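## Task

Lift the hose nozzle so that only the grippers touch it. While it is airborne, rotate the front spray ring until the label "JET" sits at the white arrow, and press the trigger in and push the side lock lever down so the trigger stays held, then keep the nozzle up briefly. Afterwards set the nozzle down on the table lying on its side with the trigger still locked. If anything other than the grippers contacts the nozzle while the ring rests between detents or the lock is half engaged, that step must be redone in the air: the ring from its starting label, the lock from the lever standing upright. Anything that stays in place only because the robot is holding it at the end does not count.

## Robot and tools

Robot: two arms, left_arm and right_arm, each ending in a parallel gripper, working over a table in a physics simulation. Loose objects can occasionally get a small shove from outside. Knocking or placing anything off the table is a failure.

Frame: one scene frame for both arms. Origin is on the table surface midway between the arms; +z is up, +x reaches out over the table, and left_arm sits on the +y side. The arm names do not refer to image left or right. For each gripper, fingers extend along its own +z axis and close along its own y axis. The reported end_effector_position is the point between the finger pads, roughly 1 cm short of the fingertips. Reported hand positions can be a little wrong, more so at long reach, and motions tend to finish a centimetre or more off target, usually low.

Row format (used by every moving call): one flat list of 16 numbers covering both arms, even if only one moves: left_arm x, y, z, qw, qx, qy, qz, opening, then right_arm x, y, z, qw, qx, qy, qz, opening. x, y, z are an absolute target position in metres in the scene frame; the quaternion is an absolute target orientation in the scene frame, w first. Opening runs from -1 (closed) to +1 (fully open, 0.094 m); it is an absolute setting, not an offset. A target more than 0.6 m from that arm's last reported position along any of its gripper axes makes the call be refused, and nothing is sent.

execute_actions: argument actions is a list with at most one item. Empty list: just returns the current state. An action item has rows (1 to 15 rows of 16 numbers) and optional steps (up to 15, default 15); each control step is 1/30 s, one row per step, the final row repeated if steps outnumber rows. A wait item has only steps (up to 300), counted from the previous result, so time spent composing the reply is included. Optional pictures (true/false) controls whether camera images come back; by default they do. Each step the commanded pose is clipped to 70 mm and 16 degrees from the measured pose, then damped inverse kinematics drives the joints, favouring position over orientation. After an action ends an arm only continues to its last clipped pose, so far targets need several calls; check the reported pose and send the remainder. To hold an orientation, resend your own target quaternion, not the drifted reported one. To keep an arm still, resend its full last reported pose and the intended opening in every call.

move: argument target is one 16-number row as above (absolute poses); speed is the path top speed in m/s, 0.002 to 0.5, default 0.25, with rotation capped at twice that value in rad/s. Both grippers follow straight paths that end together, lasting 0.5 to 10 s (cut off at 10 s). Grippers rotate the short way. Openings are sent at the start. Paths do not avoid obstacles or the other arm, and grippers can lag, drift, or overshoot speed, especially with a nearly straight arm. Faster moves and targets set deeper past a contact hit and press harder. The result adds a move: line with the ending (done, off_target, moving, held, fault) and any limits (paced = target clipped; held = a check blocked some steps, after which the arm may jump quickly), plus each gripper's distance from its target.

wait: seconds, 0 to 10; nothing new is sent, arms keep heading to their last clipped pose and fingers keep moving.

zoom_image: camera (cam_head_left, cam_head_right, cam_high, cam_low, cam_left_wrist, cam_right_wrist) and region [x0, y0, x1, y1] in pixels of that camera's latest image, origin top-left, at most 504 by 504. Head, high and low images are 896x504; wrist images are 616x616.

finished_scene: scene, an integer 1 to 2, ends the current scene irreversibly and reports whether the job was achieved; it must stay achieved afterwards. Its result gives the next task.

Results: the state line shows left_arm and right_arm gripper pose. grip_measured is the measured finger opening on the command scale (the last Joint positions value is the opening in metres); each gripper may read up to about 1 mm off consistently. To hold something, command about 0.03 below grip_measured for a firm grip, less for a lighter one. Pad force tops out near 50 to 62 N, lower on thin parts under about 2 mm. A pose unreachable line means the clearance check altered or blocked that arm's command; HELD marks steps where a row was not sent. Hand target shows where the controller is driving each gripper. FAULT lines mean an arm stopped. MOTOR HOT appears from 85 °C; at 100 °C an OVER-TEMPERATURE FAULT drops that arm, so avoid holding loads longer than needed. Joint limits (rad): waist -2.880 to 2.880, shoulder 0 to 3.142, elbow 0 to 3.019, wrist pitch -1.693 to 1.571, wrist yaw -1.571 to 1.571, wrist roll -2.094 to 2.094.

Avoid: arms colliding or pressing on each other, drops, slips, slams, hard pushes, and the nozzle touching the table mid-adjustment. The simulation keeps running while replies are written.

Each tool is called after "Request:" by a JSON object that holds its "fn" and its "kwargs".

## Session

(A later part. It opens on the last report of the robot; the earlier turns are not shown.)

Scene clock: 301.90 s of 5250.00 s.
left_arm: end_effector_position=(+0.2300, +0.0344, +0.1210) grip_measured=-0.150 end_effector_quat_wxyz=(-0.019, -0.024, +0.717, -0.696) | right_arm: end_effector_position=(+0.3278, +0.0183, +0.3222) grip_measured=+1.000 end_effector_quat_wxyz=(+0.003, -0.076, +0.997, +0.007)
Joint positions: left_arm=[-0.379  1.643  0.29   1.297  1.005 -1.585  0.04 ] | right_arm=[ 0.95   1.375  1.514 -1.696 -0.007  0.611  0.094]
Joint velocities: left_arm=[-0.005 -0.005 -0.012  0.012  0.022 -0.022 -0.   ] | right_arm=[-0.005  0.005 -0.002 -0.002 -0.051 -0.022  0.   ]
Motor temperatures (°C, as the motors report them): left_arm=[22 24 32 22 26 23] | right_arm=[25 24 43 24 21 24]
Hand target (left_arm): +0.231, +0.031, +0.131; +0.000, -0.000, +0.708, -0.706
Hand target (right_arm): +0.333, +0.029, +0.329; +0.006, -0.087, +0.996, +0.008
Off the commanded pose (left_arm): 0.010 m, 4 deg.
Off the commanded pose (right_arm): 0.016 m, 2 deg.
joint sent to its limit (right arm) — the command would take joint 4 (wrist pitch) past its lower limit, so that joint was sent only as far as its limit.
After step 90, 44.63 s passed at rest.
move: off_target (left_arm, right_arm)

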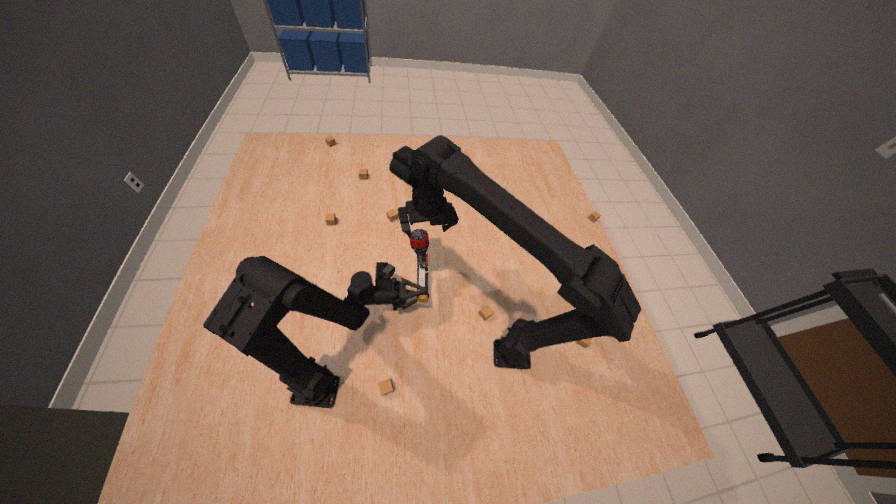

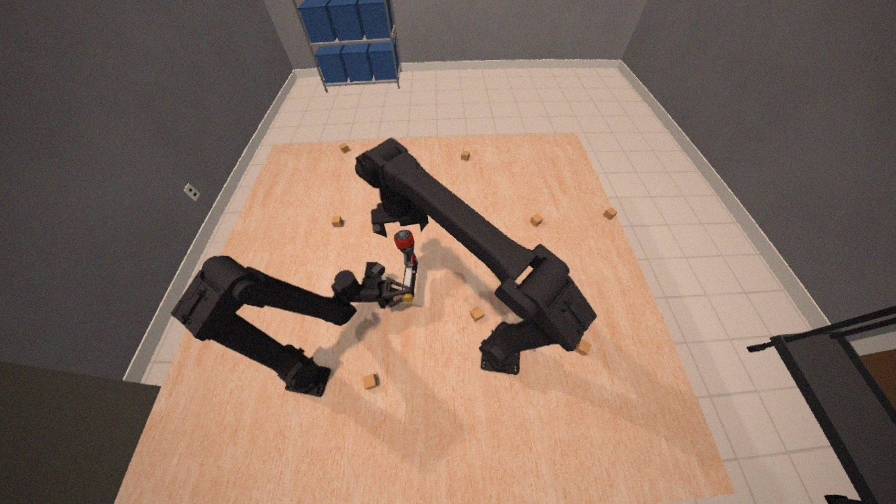

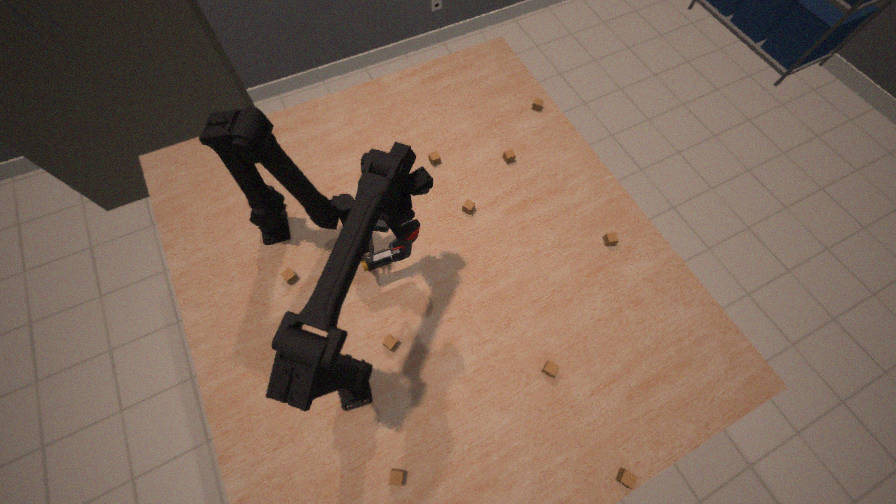

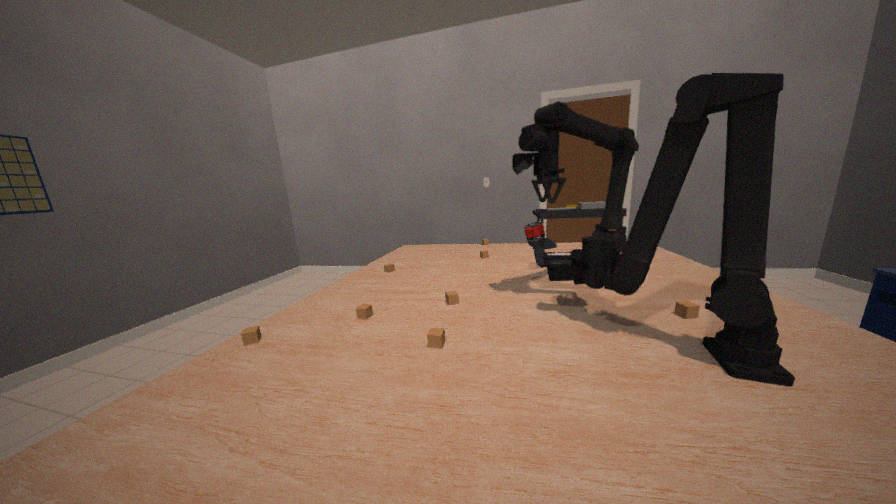

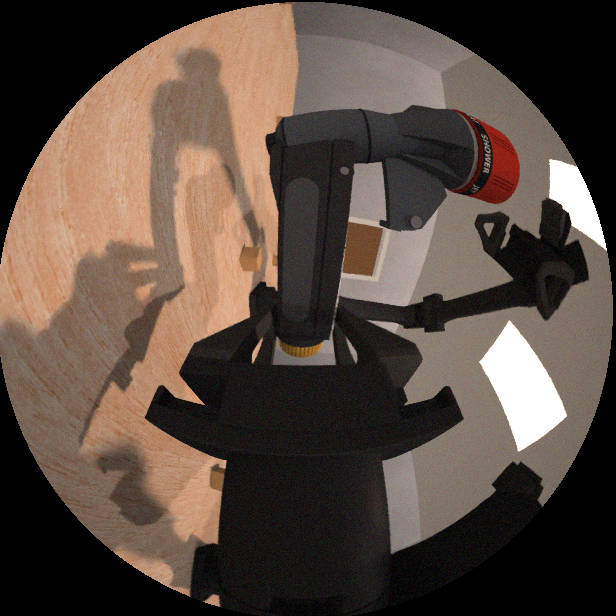

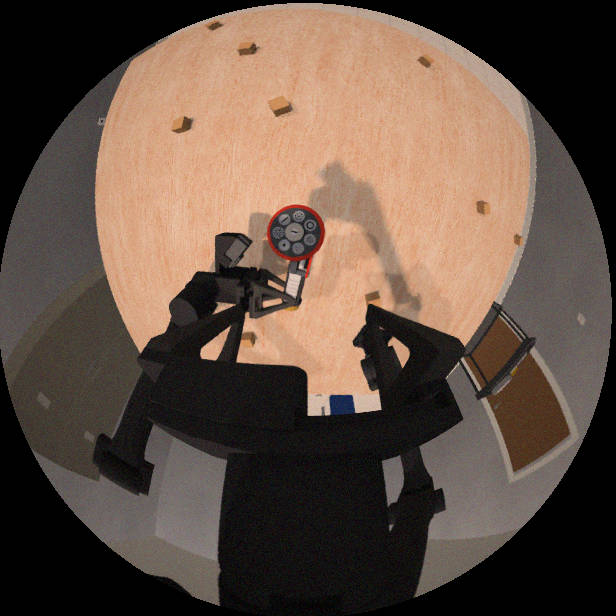

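Request:
{"fn": "zoom_image", "kwargs": {"camera": "cam_left_wrist", "region": [400,90,540,230]}}

Request:
{"fn": "move", "kwargs": {"target": [0.23,0.03,0.13,0,0,0.707,-0.707,-0.6,0.368,0.046,0.275,0,-0.087,0.996,0,1.0], "speed": 0.1}}

Region (400, 90, 540, 230) of cam_left_wrist's 616x616 image, scaled by 3.600, with more detail than that image has.

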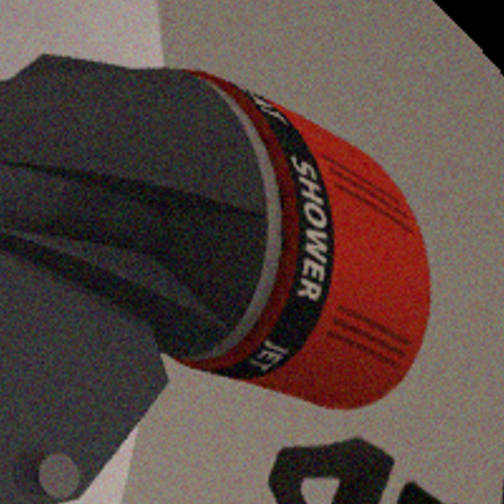

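Scene clock: 324.80 s of 5250.00 s.
left_arm: end_effector_position=(+0.2273, +0.0352, +0.1191) grip_measured=-0.150 end_effector_quat_wxyz=(-0.022, -0.027, +0.717, -0.696) | right_arm: end_effector_position=(+0.3590, +0.0455, +0.2797) grip_measured=+1.000 end_effector_quat_wxyz=(-0.001, -0.088, +0.996, +0.001)
Joint positions: left_arm=[-0.382  1.649  0.283  1.308  1.003 -1.59   0.04 ] | right_arm=[ 0.947  1.483  1.514 -1.603 -0.003  0.584  0.094]
Joint velocities: left_arm=[ 0.005 -0.015 -0.002 -0.012  0.037  0.037 -0.002] | right_arm=[-0.015  0.005 -0.017 -0.017 -0.051  0.022  0.   ]
Motor temperatures (°C, as the motors report them): left_arm=[22 24 32 22 26 23] | right_arm=[25 24 44 24 21 24]
Hand target (left_arm): +0.230, +0.030, +0.130; +0.000, -0.000, +0.707, -0.707
Hand target (right_arm): +0.368, +0.046, +0.275; +0.000, -0.087, +0.996, +0.000
Off the commanded pose (left_arm): 0.012 m, 4 deg.
Off the commanded pose (right_arm): 0.010 m, 0 deg.
After step 90, 18.83 s passed at rest.
move: off_target (left_arm)

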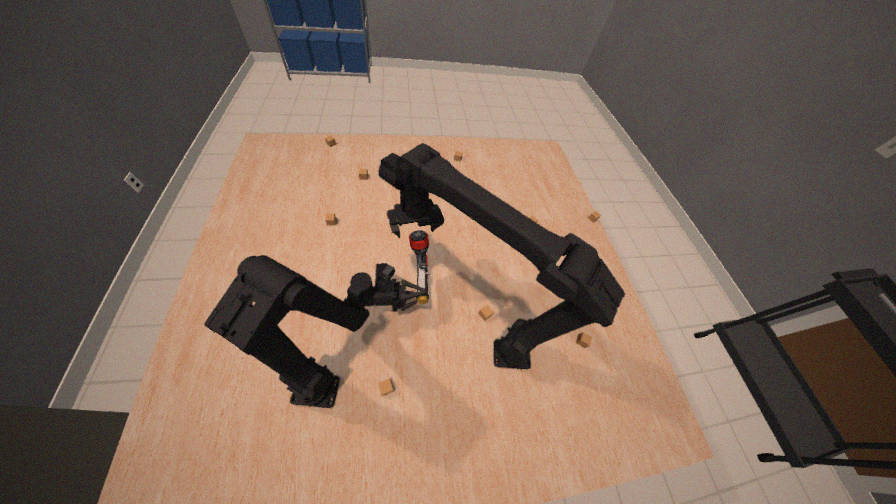

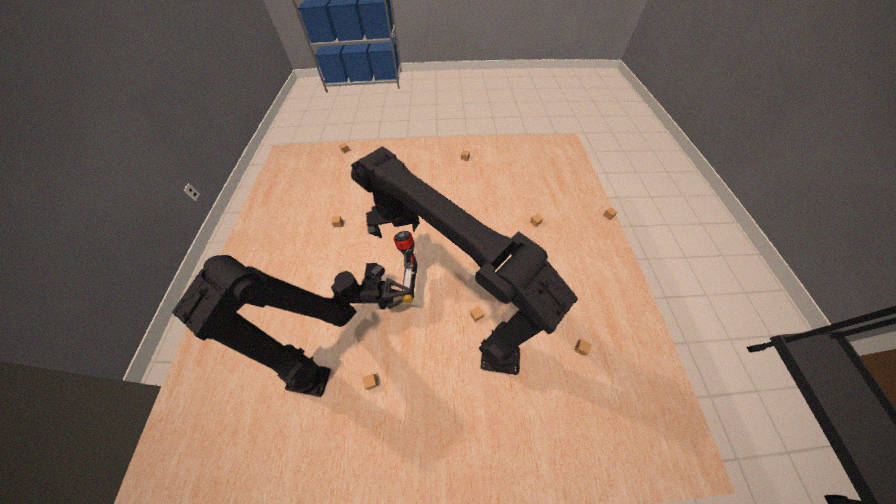

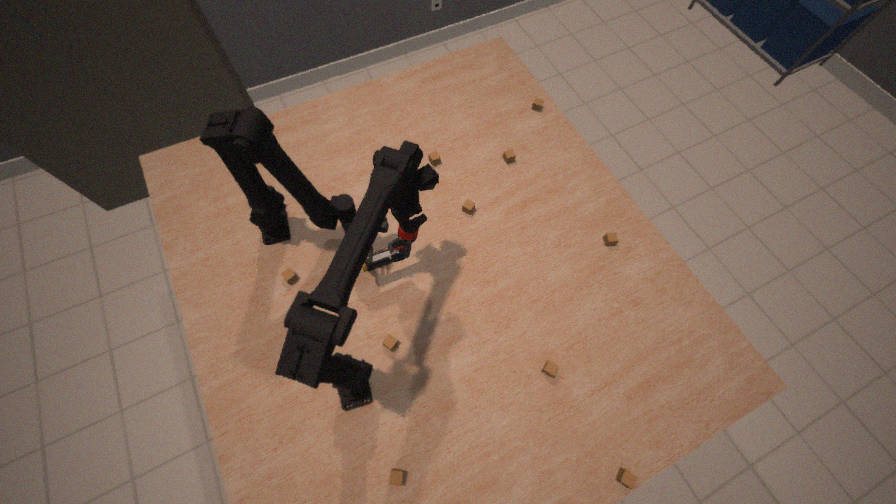

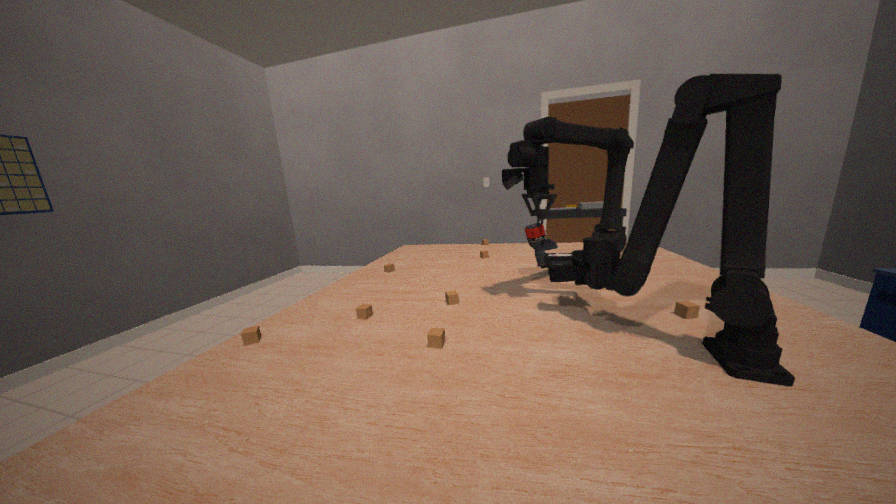

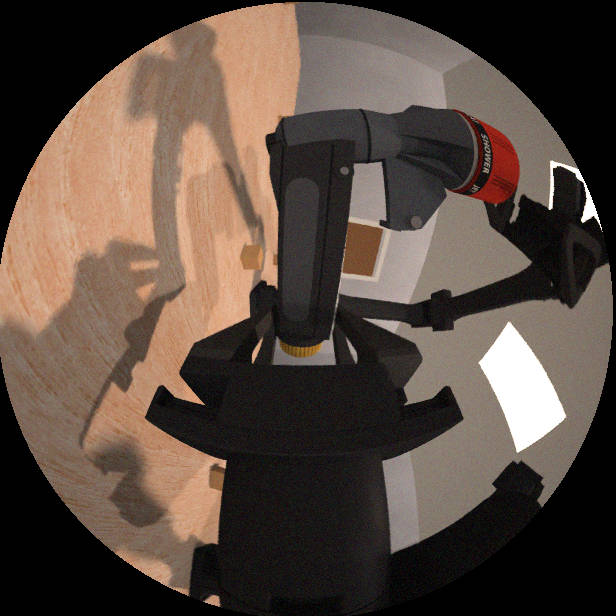

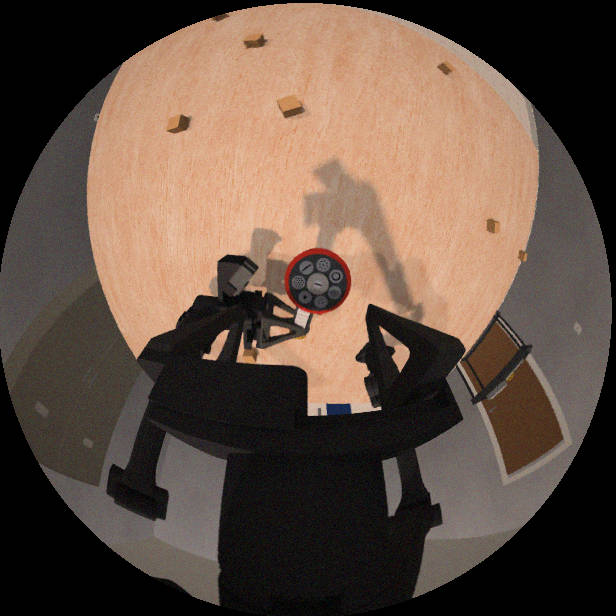

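Request:
{"fn": "move", "kwargs": {"target": [0.23,0.03,0.13,0,0,0.707,-0.707,-0.6,0.371,0.038,0.26,0,-0.887,0.462,0,0.8], "speed": 0.4}}

Scene clock: 338.53 s of 5250.00 s.
left_arm: end_effector_position=(+0.2246, +0.0370, +0.1161) grip_measured=-0.150 end_effector_quat_wxyz=(-0.027, -0.033, +0.719, -0.693) | right_arm: end_effector_position=(+0.3642, +0.0392, +0.2636) grip_measured=+0.803 end_effector_quat_wxyz=(+0.002, +0.887, -0.462, -0.000)
Joint positions: left_arm=[-0.382  1.652  0.275  1.309  1.003 -1.598  0.04 ] | right_arm=[ 0.93   1.483  1.472 -1.563  0.001 -1.438  0.085]
Joint velocities: left_arm=[-0.005 -0.024 -0.002 -0.002 -0.007  0.051 -0.   ] | right_arm=[ 0.005 -0.005 -0.017  0.007  0.022  0.037  0.001]
Motor temperatures (°C, as the motors report them): left_arm=[22 24 32 22 26 23] | right_arm=[25 25 42 24 21 24]
Hand target (left_arm): +0.230, +0.030, +0.130; -0.000, -0.001, +0.707, -0.707
Hand target (right_arm): +0.371, +0.038, +0.260; -0.000, +0.887, -0.462, -0.000
Off the commanded pose (left_arm): 0.016 m, 5 deg.
Off the commanded pose (right_arm): 0.008 m, 0 deg.
After step 90, 7.57 s passed at rest.
move: off_target (left_arm)

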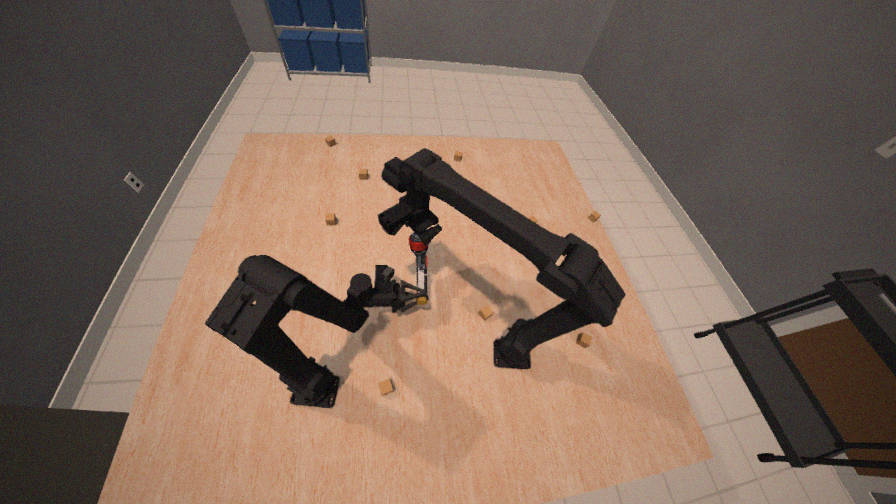

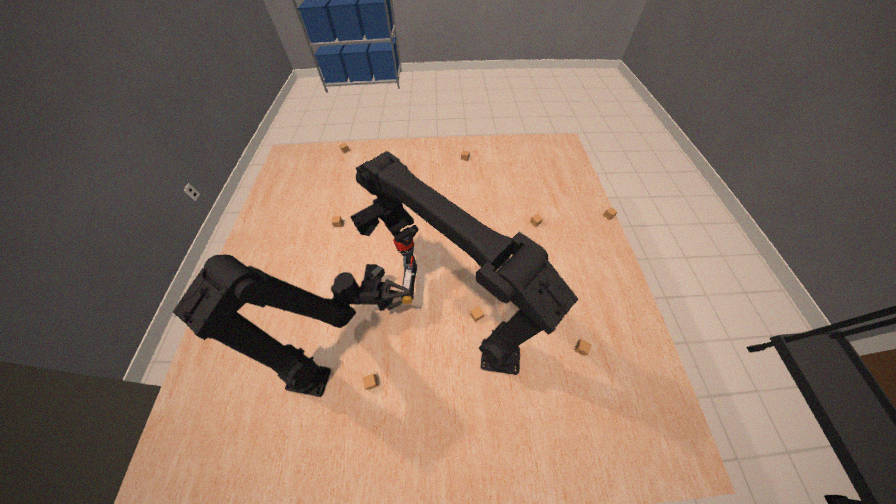

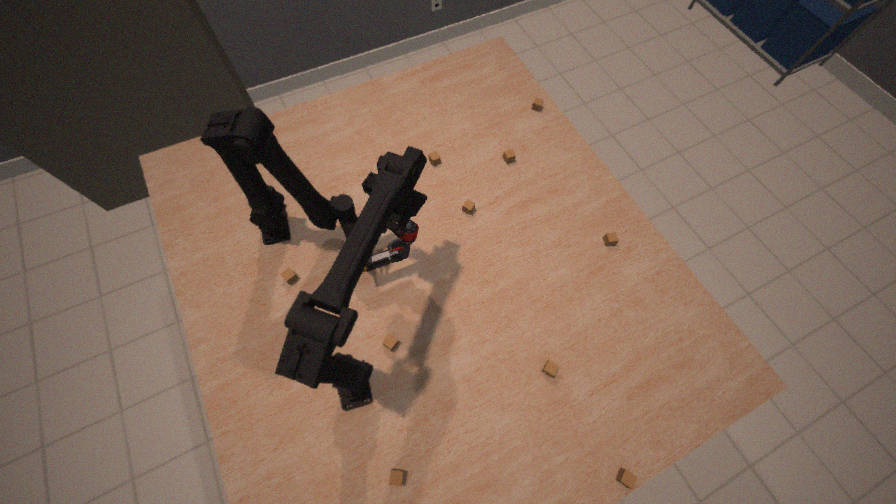

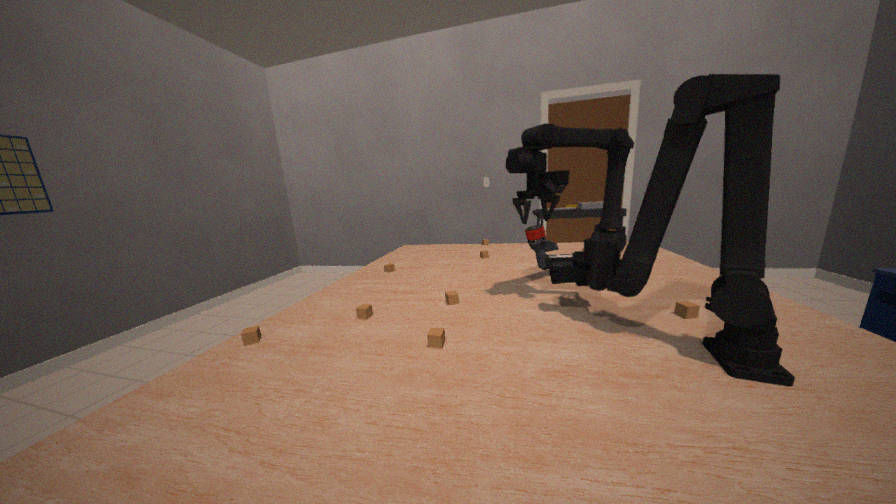

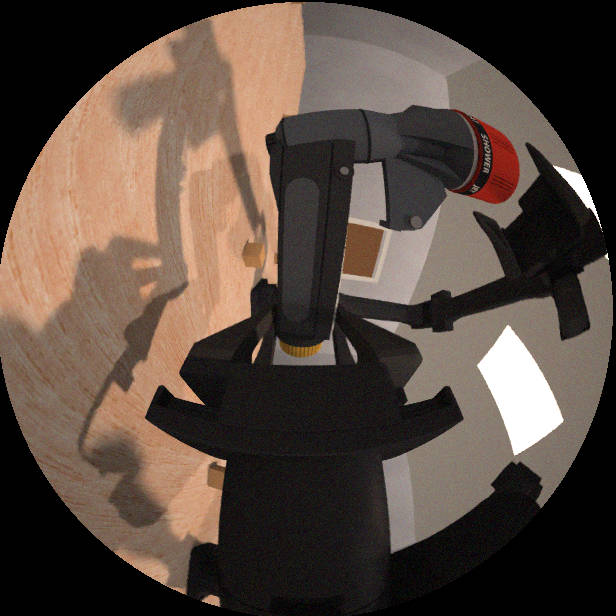

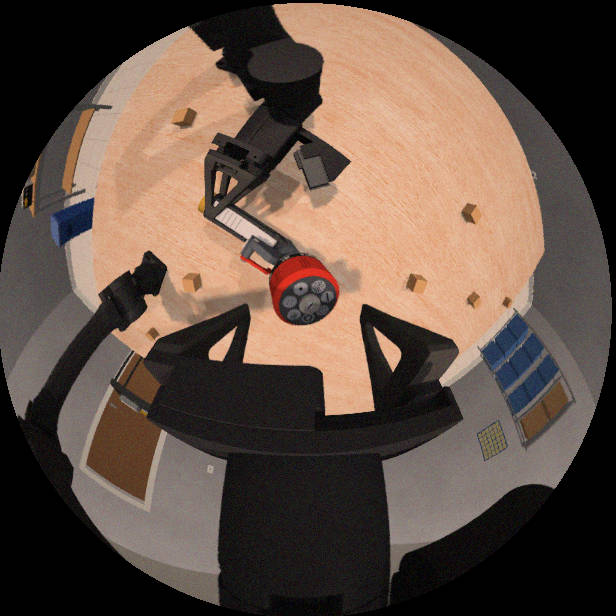

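Request:
{"fn": "execute_actions", "kwargs": {"actions": [{"rows":[[0.23,0.03,0.13,0,0,0.707,-0.707,-0.6,0.372,0.037,0.255,0,-0.887,0.462,0,0.8],[0.23,0.03,0.13,0,0,0.707,-0.707,-0.6,0.372,0.037,0.251,0,-0.887,0.462,0,0.8],[0.23,0.03,0.13,0,0,0.707,-0.707,-0.6,0.372,0.037,0.247,0,-0.887,0.462,0,0.8],[0.23,0.03,0.13,0,0,0.707,-0.707,-0.6,0.372,0.037,0.243,0,-0.887,0.462,0,0.8],[0.23,0.03,0.13,0,0,0.707,-0.707,-0.6,0.372,0.037,0.239,0,-0.887,0.462,0,0.8],[0.23,0.03,0.13,0,0,0.707,-0.707,-0.6,0.372,0.037,0.235,0,-0.887,0.462,0,0.8],[0.23,0.03,0.13,0,0,0.707,-0.707,-0.6,0.372,0.037,0.232,0,-0.887,0.462,0,0.8]],"steps":15}]}}

Scene clock: 367.97 s of 5250.00 s.
left_arm: end_effector_position=(+0.2246, +0.0370, +0.1161) grip_measured=-0.150 end_effector_quat_wxyz=(-0.027, -0.033, +0.719, -0.693) | right_arm: end_effector_position=(+0.3639, +0.0369, +0.2352) grip_measured=+0.803 end_effector_quat_wxyz=(+0.003, +0.888, -0.461, -0.000)
Joint positions: left_arm=[-0.382  1.652  0.275  1.309  1.002 -1.598  0.04 ] | right_arm=[ 0.927  1.483  1.397 -1.491  0.001 -1.444  0.085]
Joint velocities: left_arm=[-0.015 -0.005 -0.012  0.002  0.095  0.095 -0.   ] | right_arm=[-0.015 -0.005  0.007  0.012 -0.007  0.007  0.   ]
Motor temperatures (°C, as the motors report them): left_arm=[22 24 32 22 26 24] | right_arm=[25 25 40 24 21 24]
Hand target (left_arm): +0.230, +0.030, +0.130; +0.000, -0.001, +0.707, -0.707
Hand target (right_arm): +0.372, +0.037, +0.232; -0.000, +0.887, -0.462, +0.000
Off the commanded pose (left_arm): 0.016 m, 5 deg.
Off the commanded pose (right_arm): 0.009 m, 0 deg.
Steps of this call (steps 1 to 90: nothing new was sent; then 25.93 s passed at rest; steps 91 to 105: all 15 steps of this action). Readings (end_effector_position):
91: left_arm (+0.2246, +0.0370, +0.1161) | right_arm (+0.3644, +0.0393, +0.2631)
92: left_arm (+0.2246, +0.0370, +0.1161) | right_arm (+0.3648, +0.0395, +0.2617)
94: left_arm (+0.2246, +0.0370, +0.1161) | right_arm (+0.3656, +0.0396, +0.2563)
98: left_arm (+0.2246, +0.0370, +0.1161) | right_arm (+0.3643, +0.0374, +0.2401)
105: the state above

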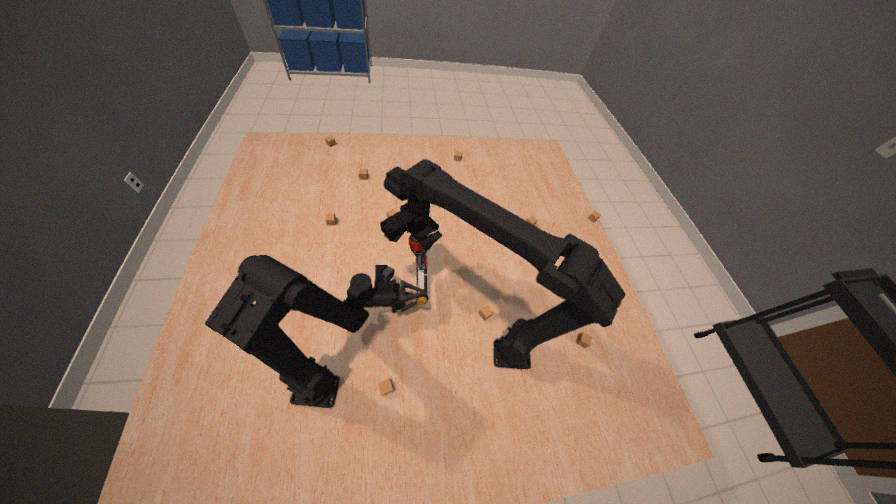

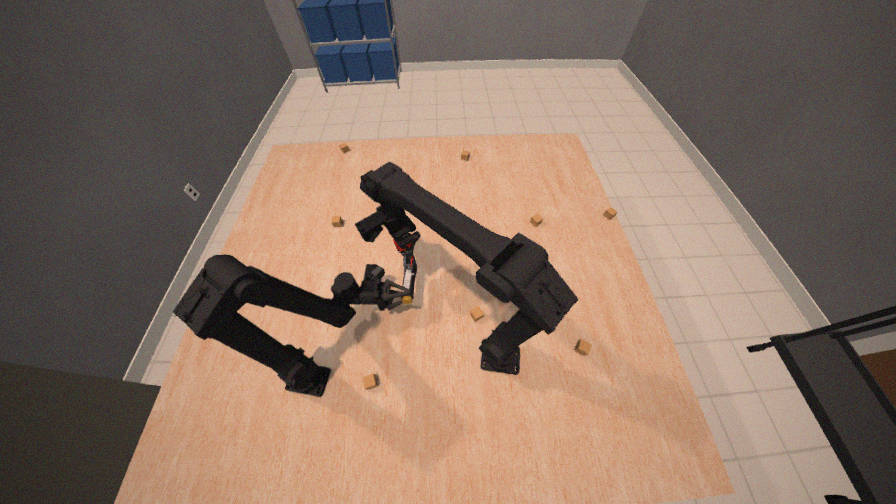

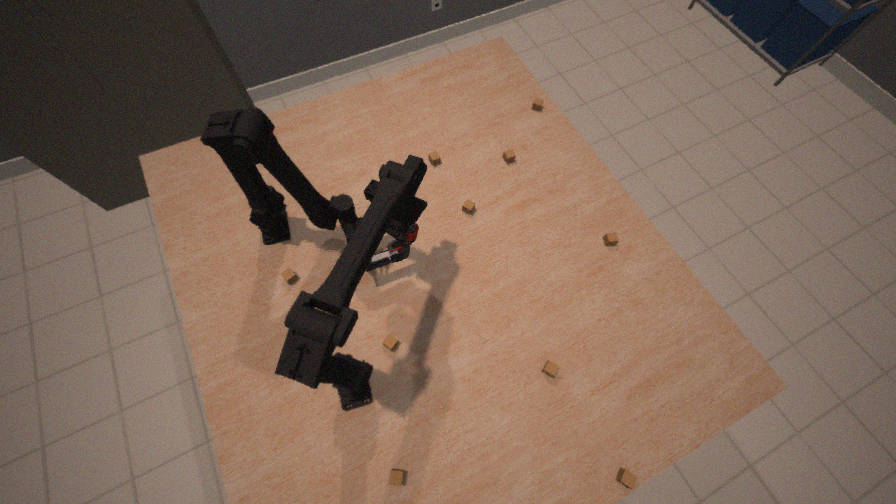

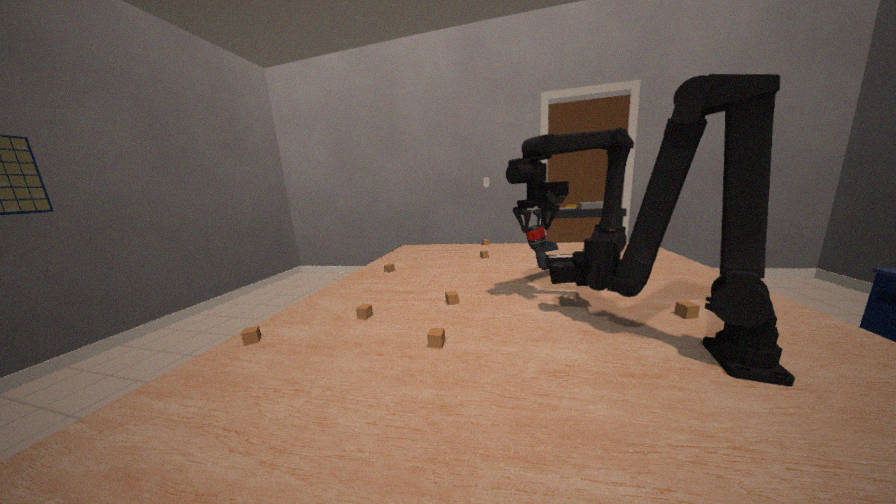

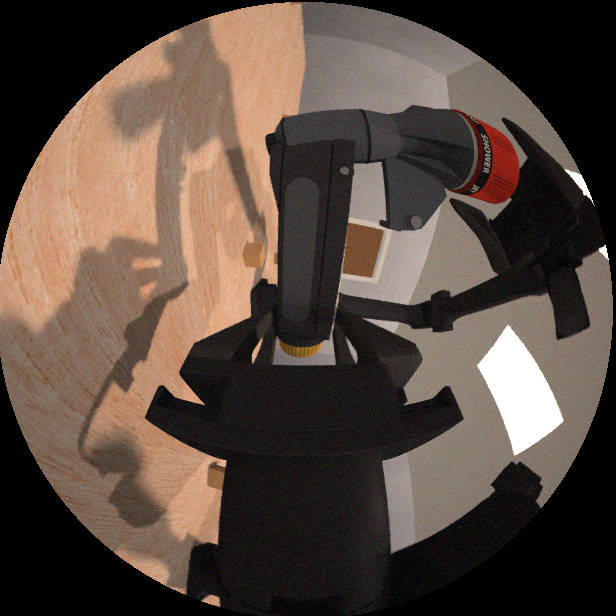

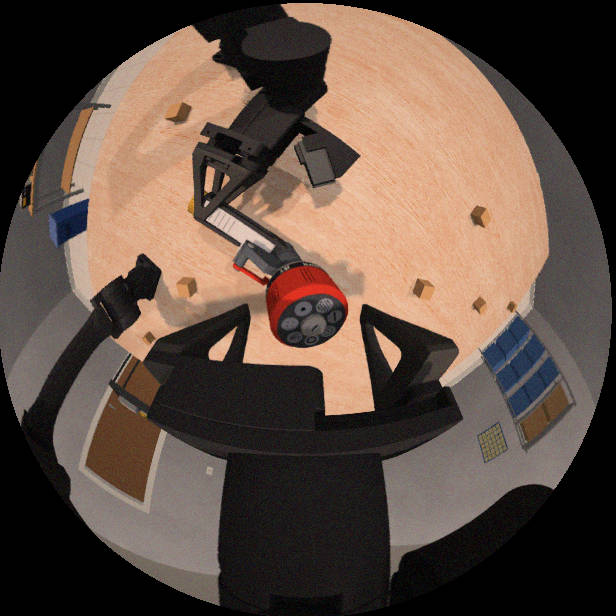

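Request:
{"fn": "execute_actions", "kwargs": {"actions": [{"rows":[[0.23,0.03,0.13,0,0,0.707,-0.707,-0.6,0.374,0.034,0.231,0,-0.887,0.462,0,0.8],[0.23,0.03,0.13,0,0,0.707,-0.707,-0.6,0.376,0.031,0.230,0,-0.887,0.462,0,0.8],[0.23,0.03,0.13,0,0,0.707,-0.707,-0.6,0.377,0.030,0.228,0,-0.887,0.462,0,0.8],[0.23,0.03,0.13,0,0,0.707,-0.707,-0.6,0.377,0.030,0.226,0,-0.887,0.462,0,0.8],[0.23,0.03,0.13,0,0,0.707,-0.707,-0.6,0.377,0.030,0.224,0,-0.887,0.462,0,0.8],[0.23,0.03,0.13,0,0,0.707,-0.707,-0.6,0.377,0.030,0.222,0,-0.887,0.462,0,0.8],[0.23,0.03,0.13,0,0,0.707,-0.707,-0.6,0.377,0.030,0.220,0,-0.887,0.462,0,0.8],[0.23,0.03,0.13,0,0,0.707,-0.707,-0.6,0.377,0.030,0.218,0,-0.887,0.462,0,0.8]],"steps":15}]}}

Scene clock: 381.23 s of 5250.00 s.
left_arm: end_effector_position=(+0.2246, +0.0370, +0.1161) grip_measured=-0.150 end_effector_quat_wxyz=(-0.027, -0.033, +0.719, -0.693) | right_arm: end_effector_position=(+0.3705, +0.0292, +0.2230) grip_measured=+0.803 end_effector_quat_wxyz=(+0.001, +0.886, -0.463, +0.000)
Joint positions: left_arm=[-0.382  1.652  0.275  1.309  1.002 -1.598  0.04 ] | right_arm=[ 0.903  1.483  1.365 -1.454  0.001 -1.463  0.085]
Joint velocities: left_arm=[-0.015  0.005 -0.007 -0.012 -0.066  0.007  0.001] | right_arm=[-0.005  0.015 -0.002 -0.012  0.022  0.022 -0.001]
Motor temperatures (°C, as the motors report them): left_arm=[22 24 32 22 26 24] | right_arm=[25 25 40 24 21 24]
Hand target (left_arm): +0.230, +0.030, +0.130; +0.000, -0.001, +0.707, -0.707
Hand target (right_arm): +0.377, +0.030, +0.218; -0.000, +0.887, -0.462, +0.000
Off the commanded pose (left_arm): 0.016 m, 5 deg.
Off the commanded pose (right_arm): 0.008 m, 0 deg.
Steps of this call (steps 1 to 90: nothing new was sent; then 9.77 s passed at rest; steps 91 to 105: all 15 steps of this action). Readings (end_effector_position):
91: left_arm (+0.2246, +0.0370, +0.1161) | right_arm (+0.3641, +0.0368, +0.2352)
92: left_arm (+0.2246, +0.0370, +0.1161) | right_arm (+0.3646, +0.0366, +0.2352)
94: left_arm (+0.2246, +0.0370, +0.1161) | right_arm (+0.3671, +0.0350, +0.2342)
98: left_arm (+0.2246, +0.0370, +0.1161) | right_arm (+0.3709, +0.0304, +0.2276)
105: the state above

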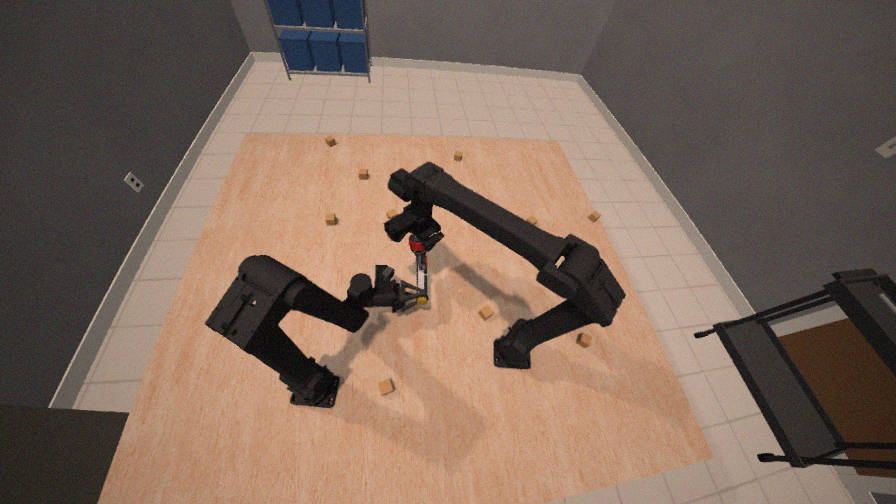

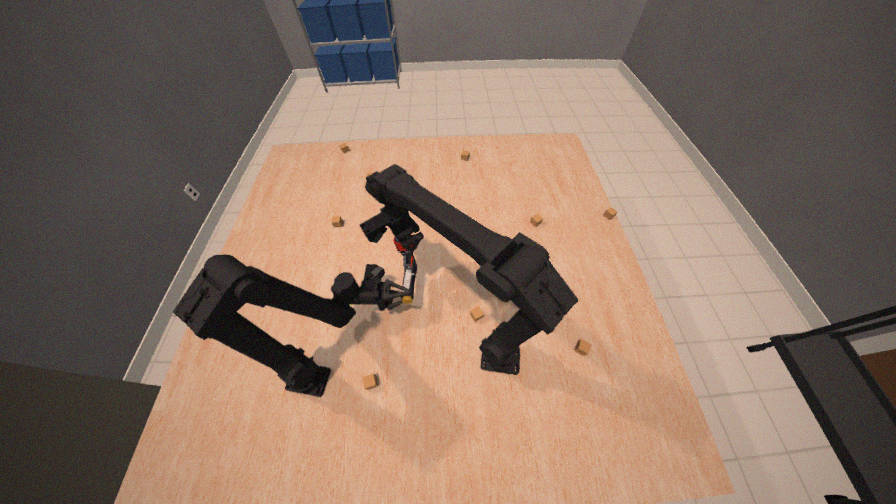

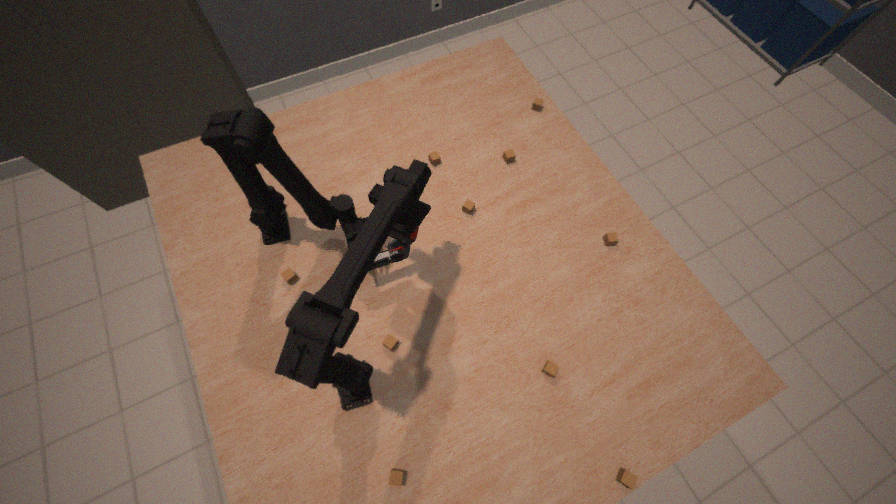

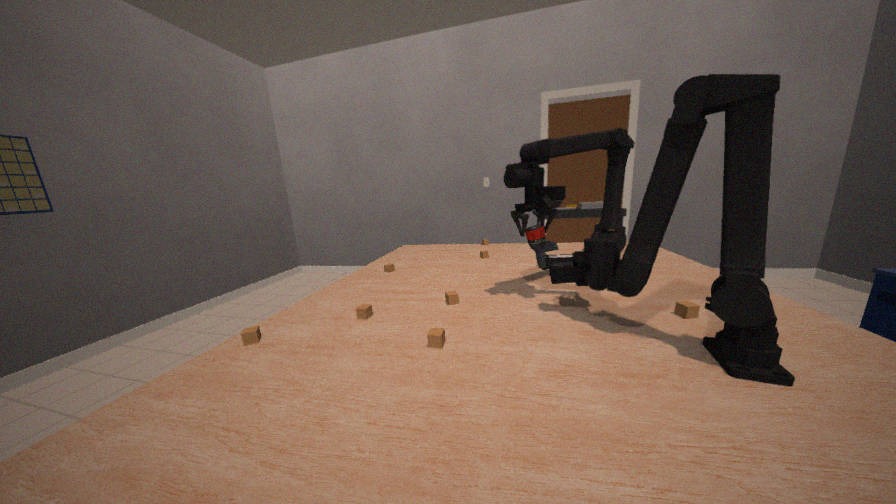

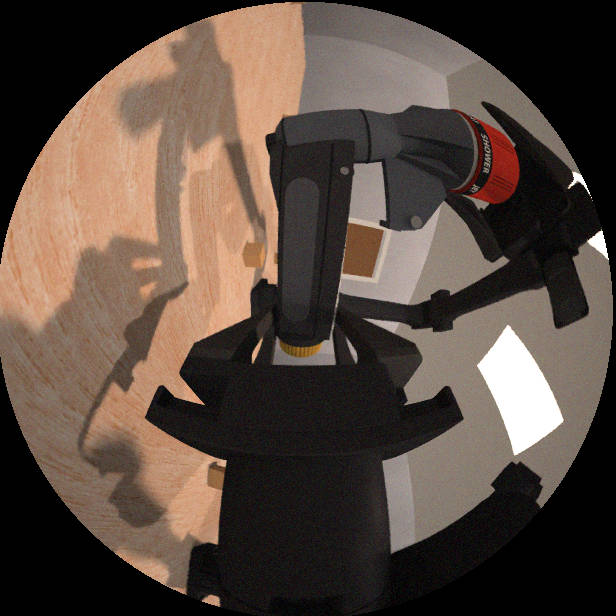

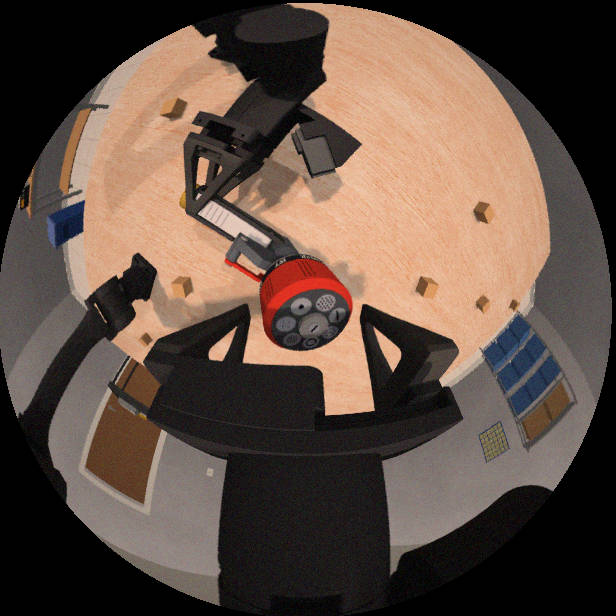

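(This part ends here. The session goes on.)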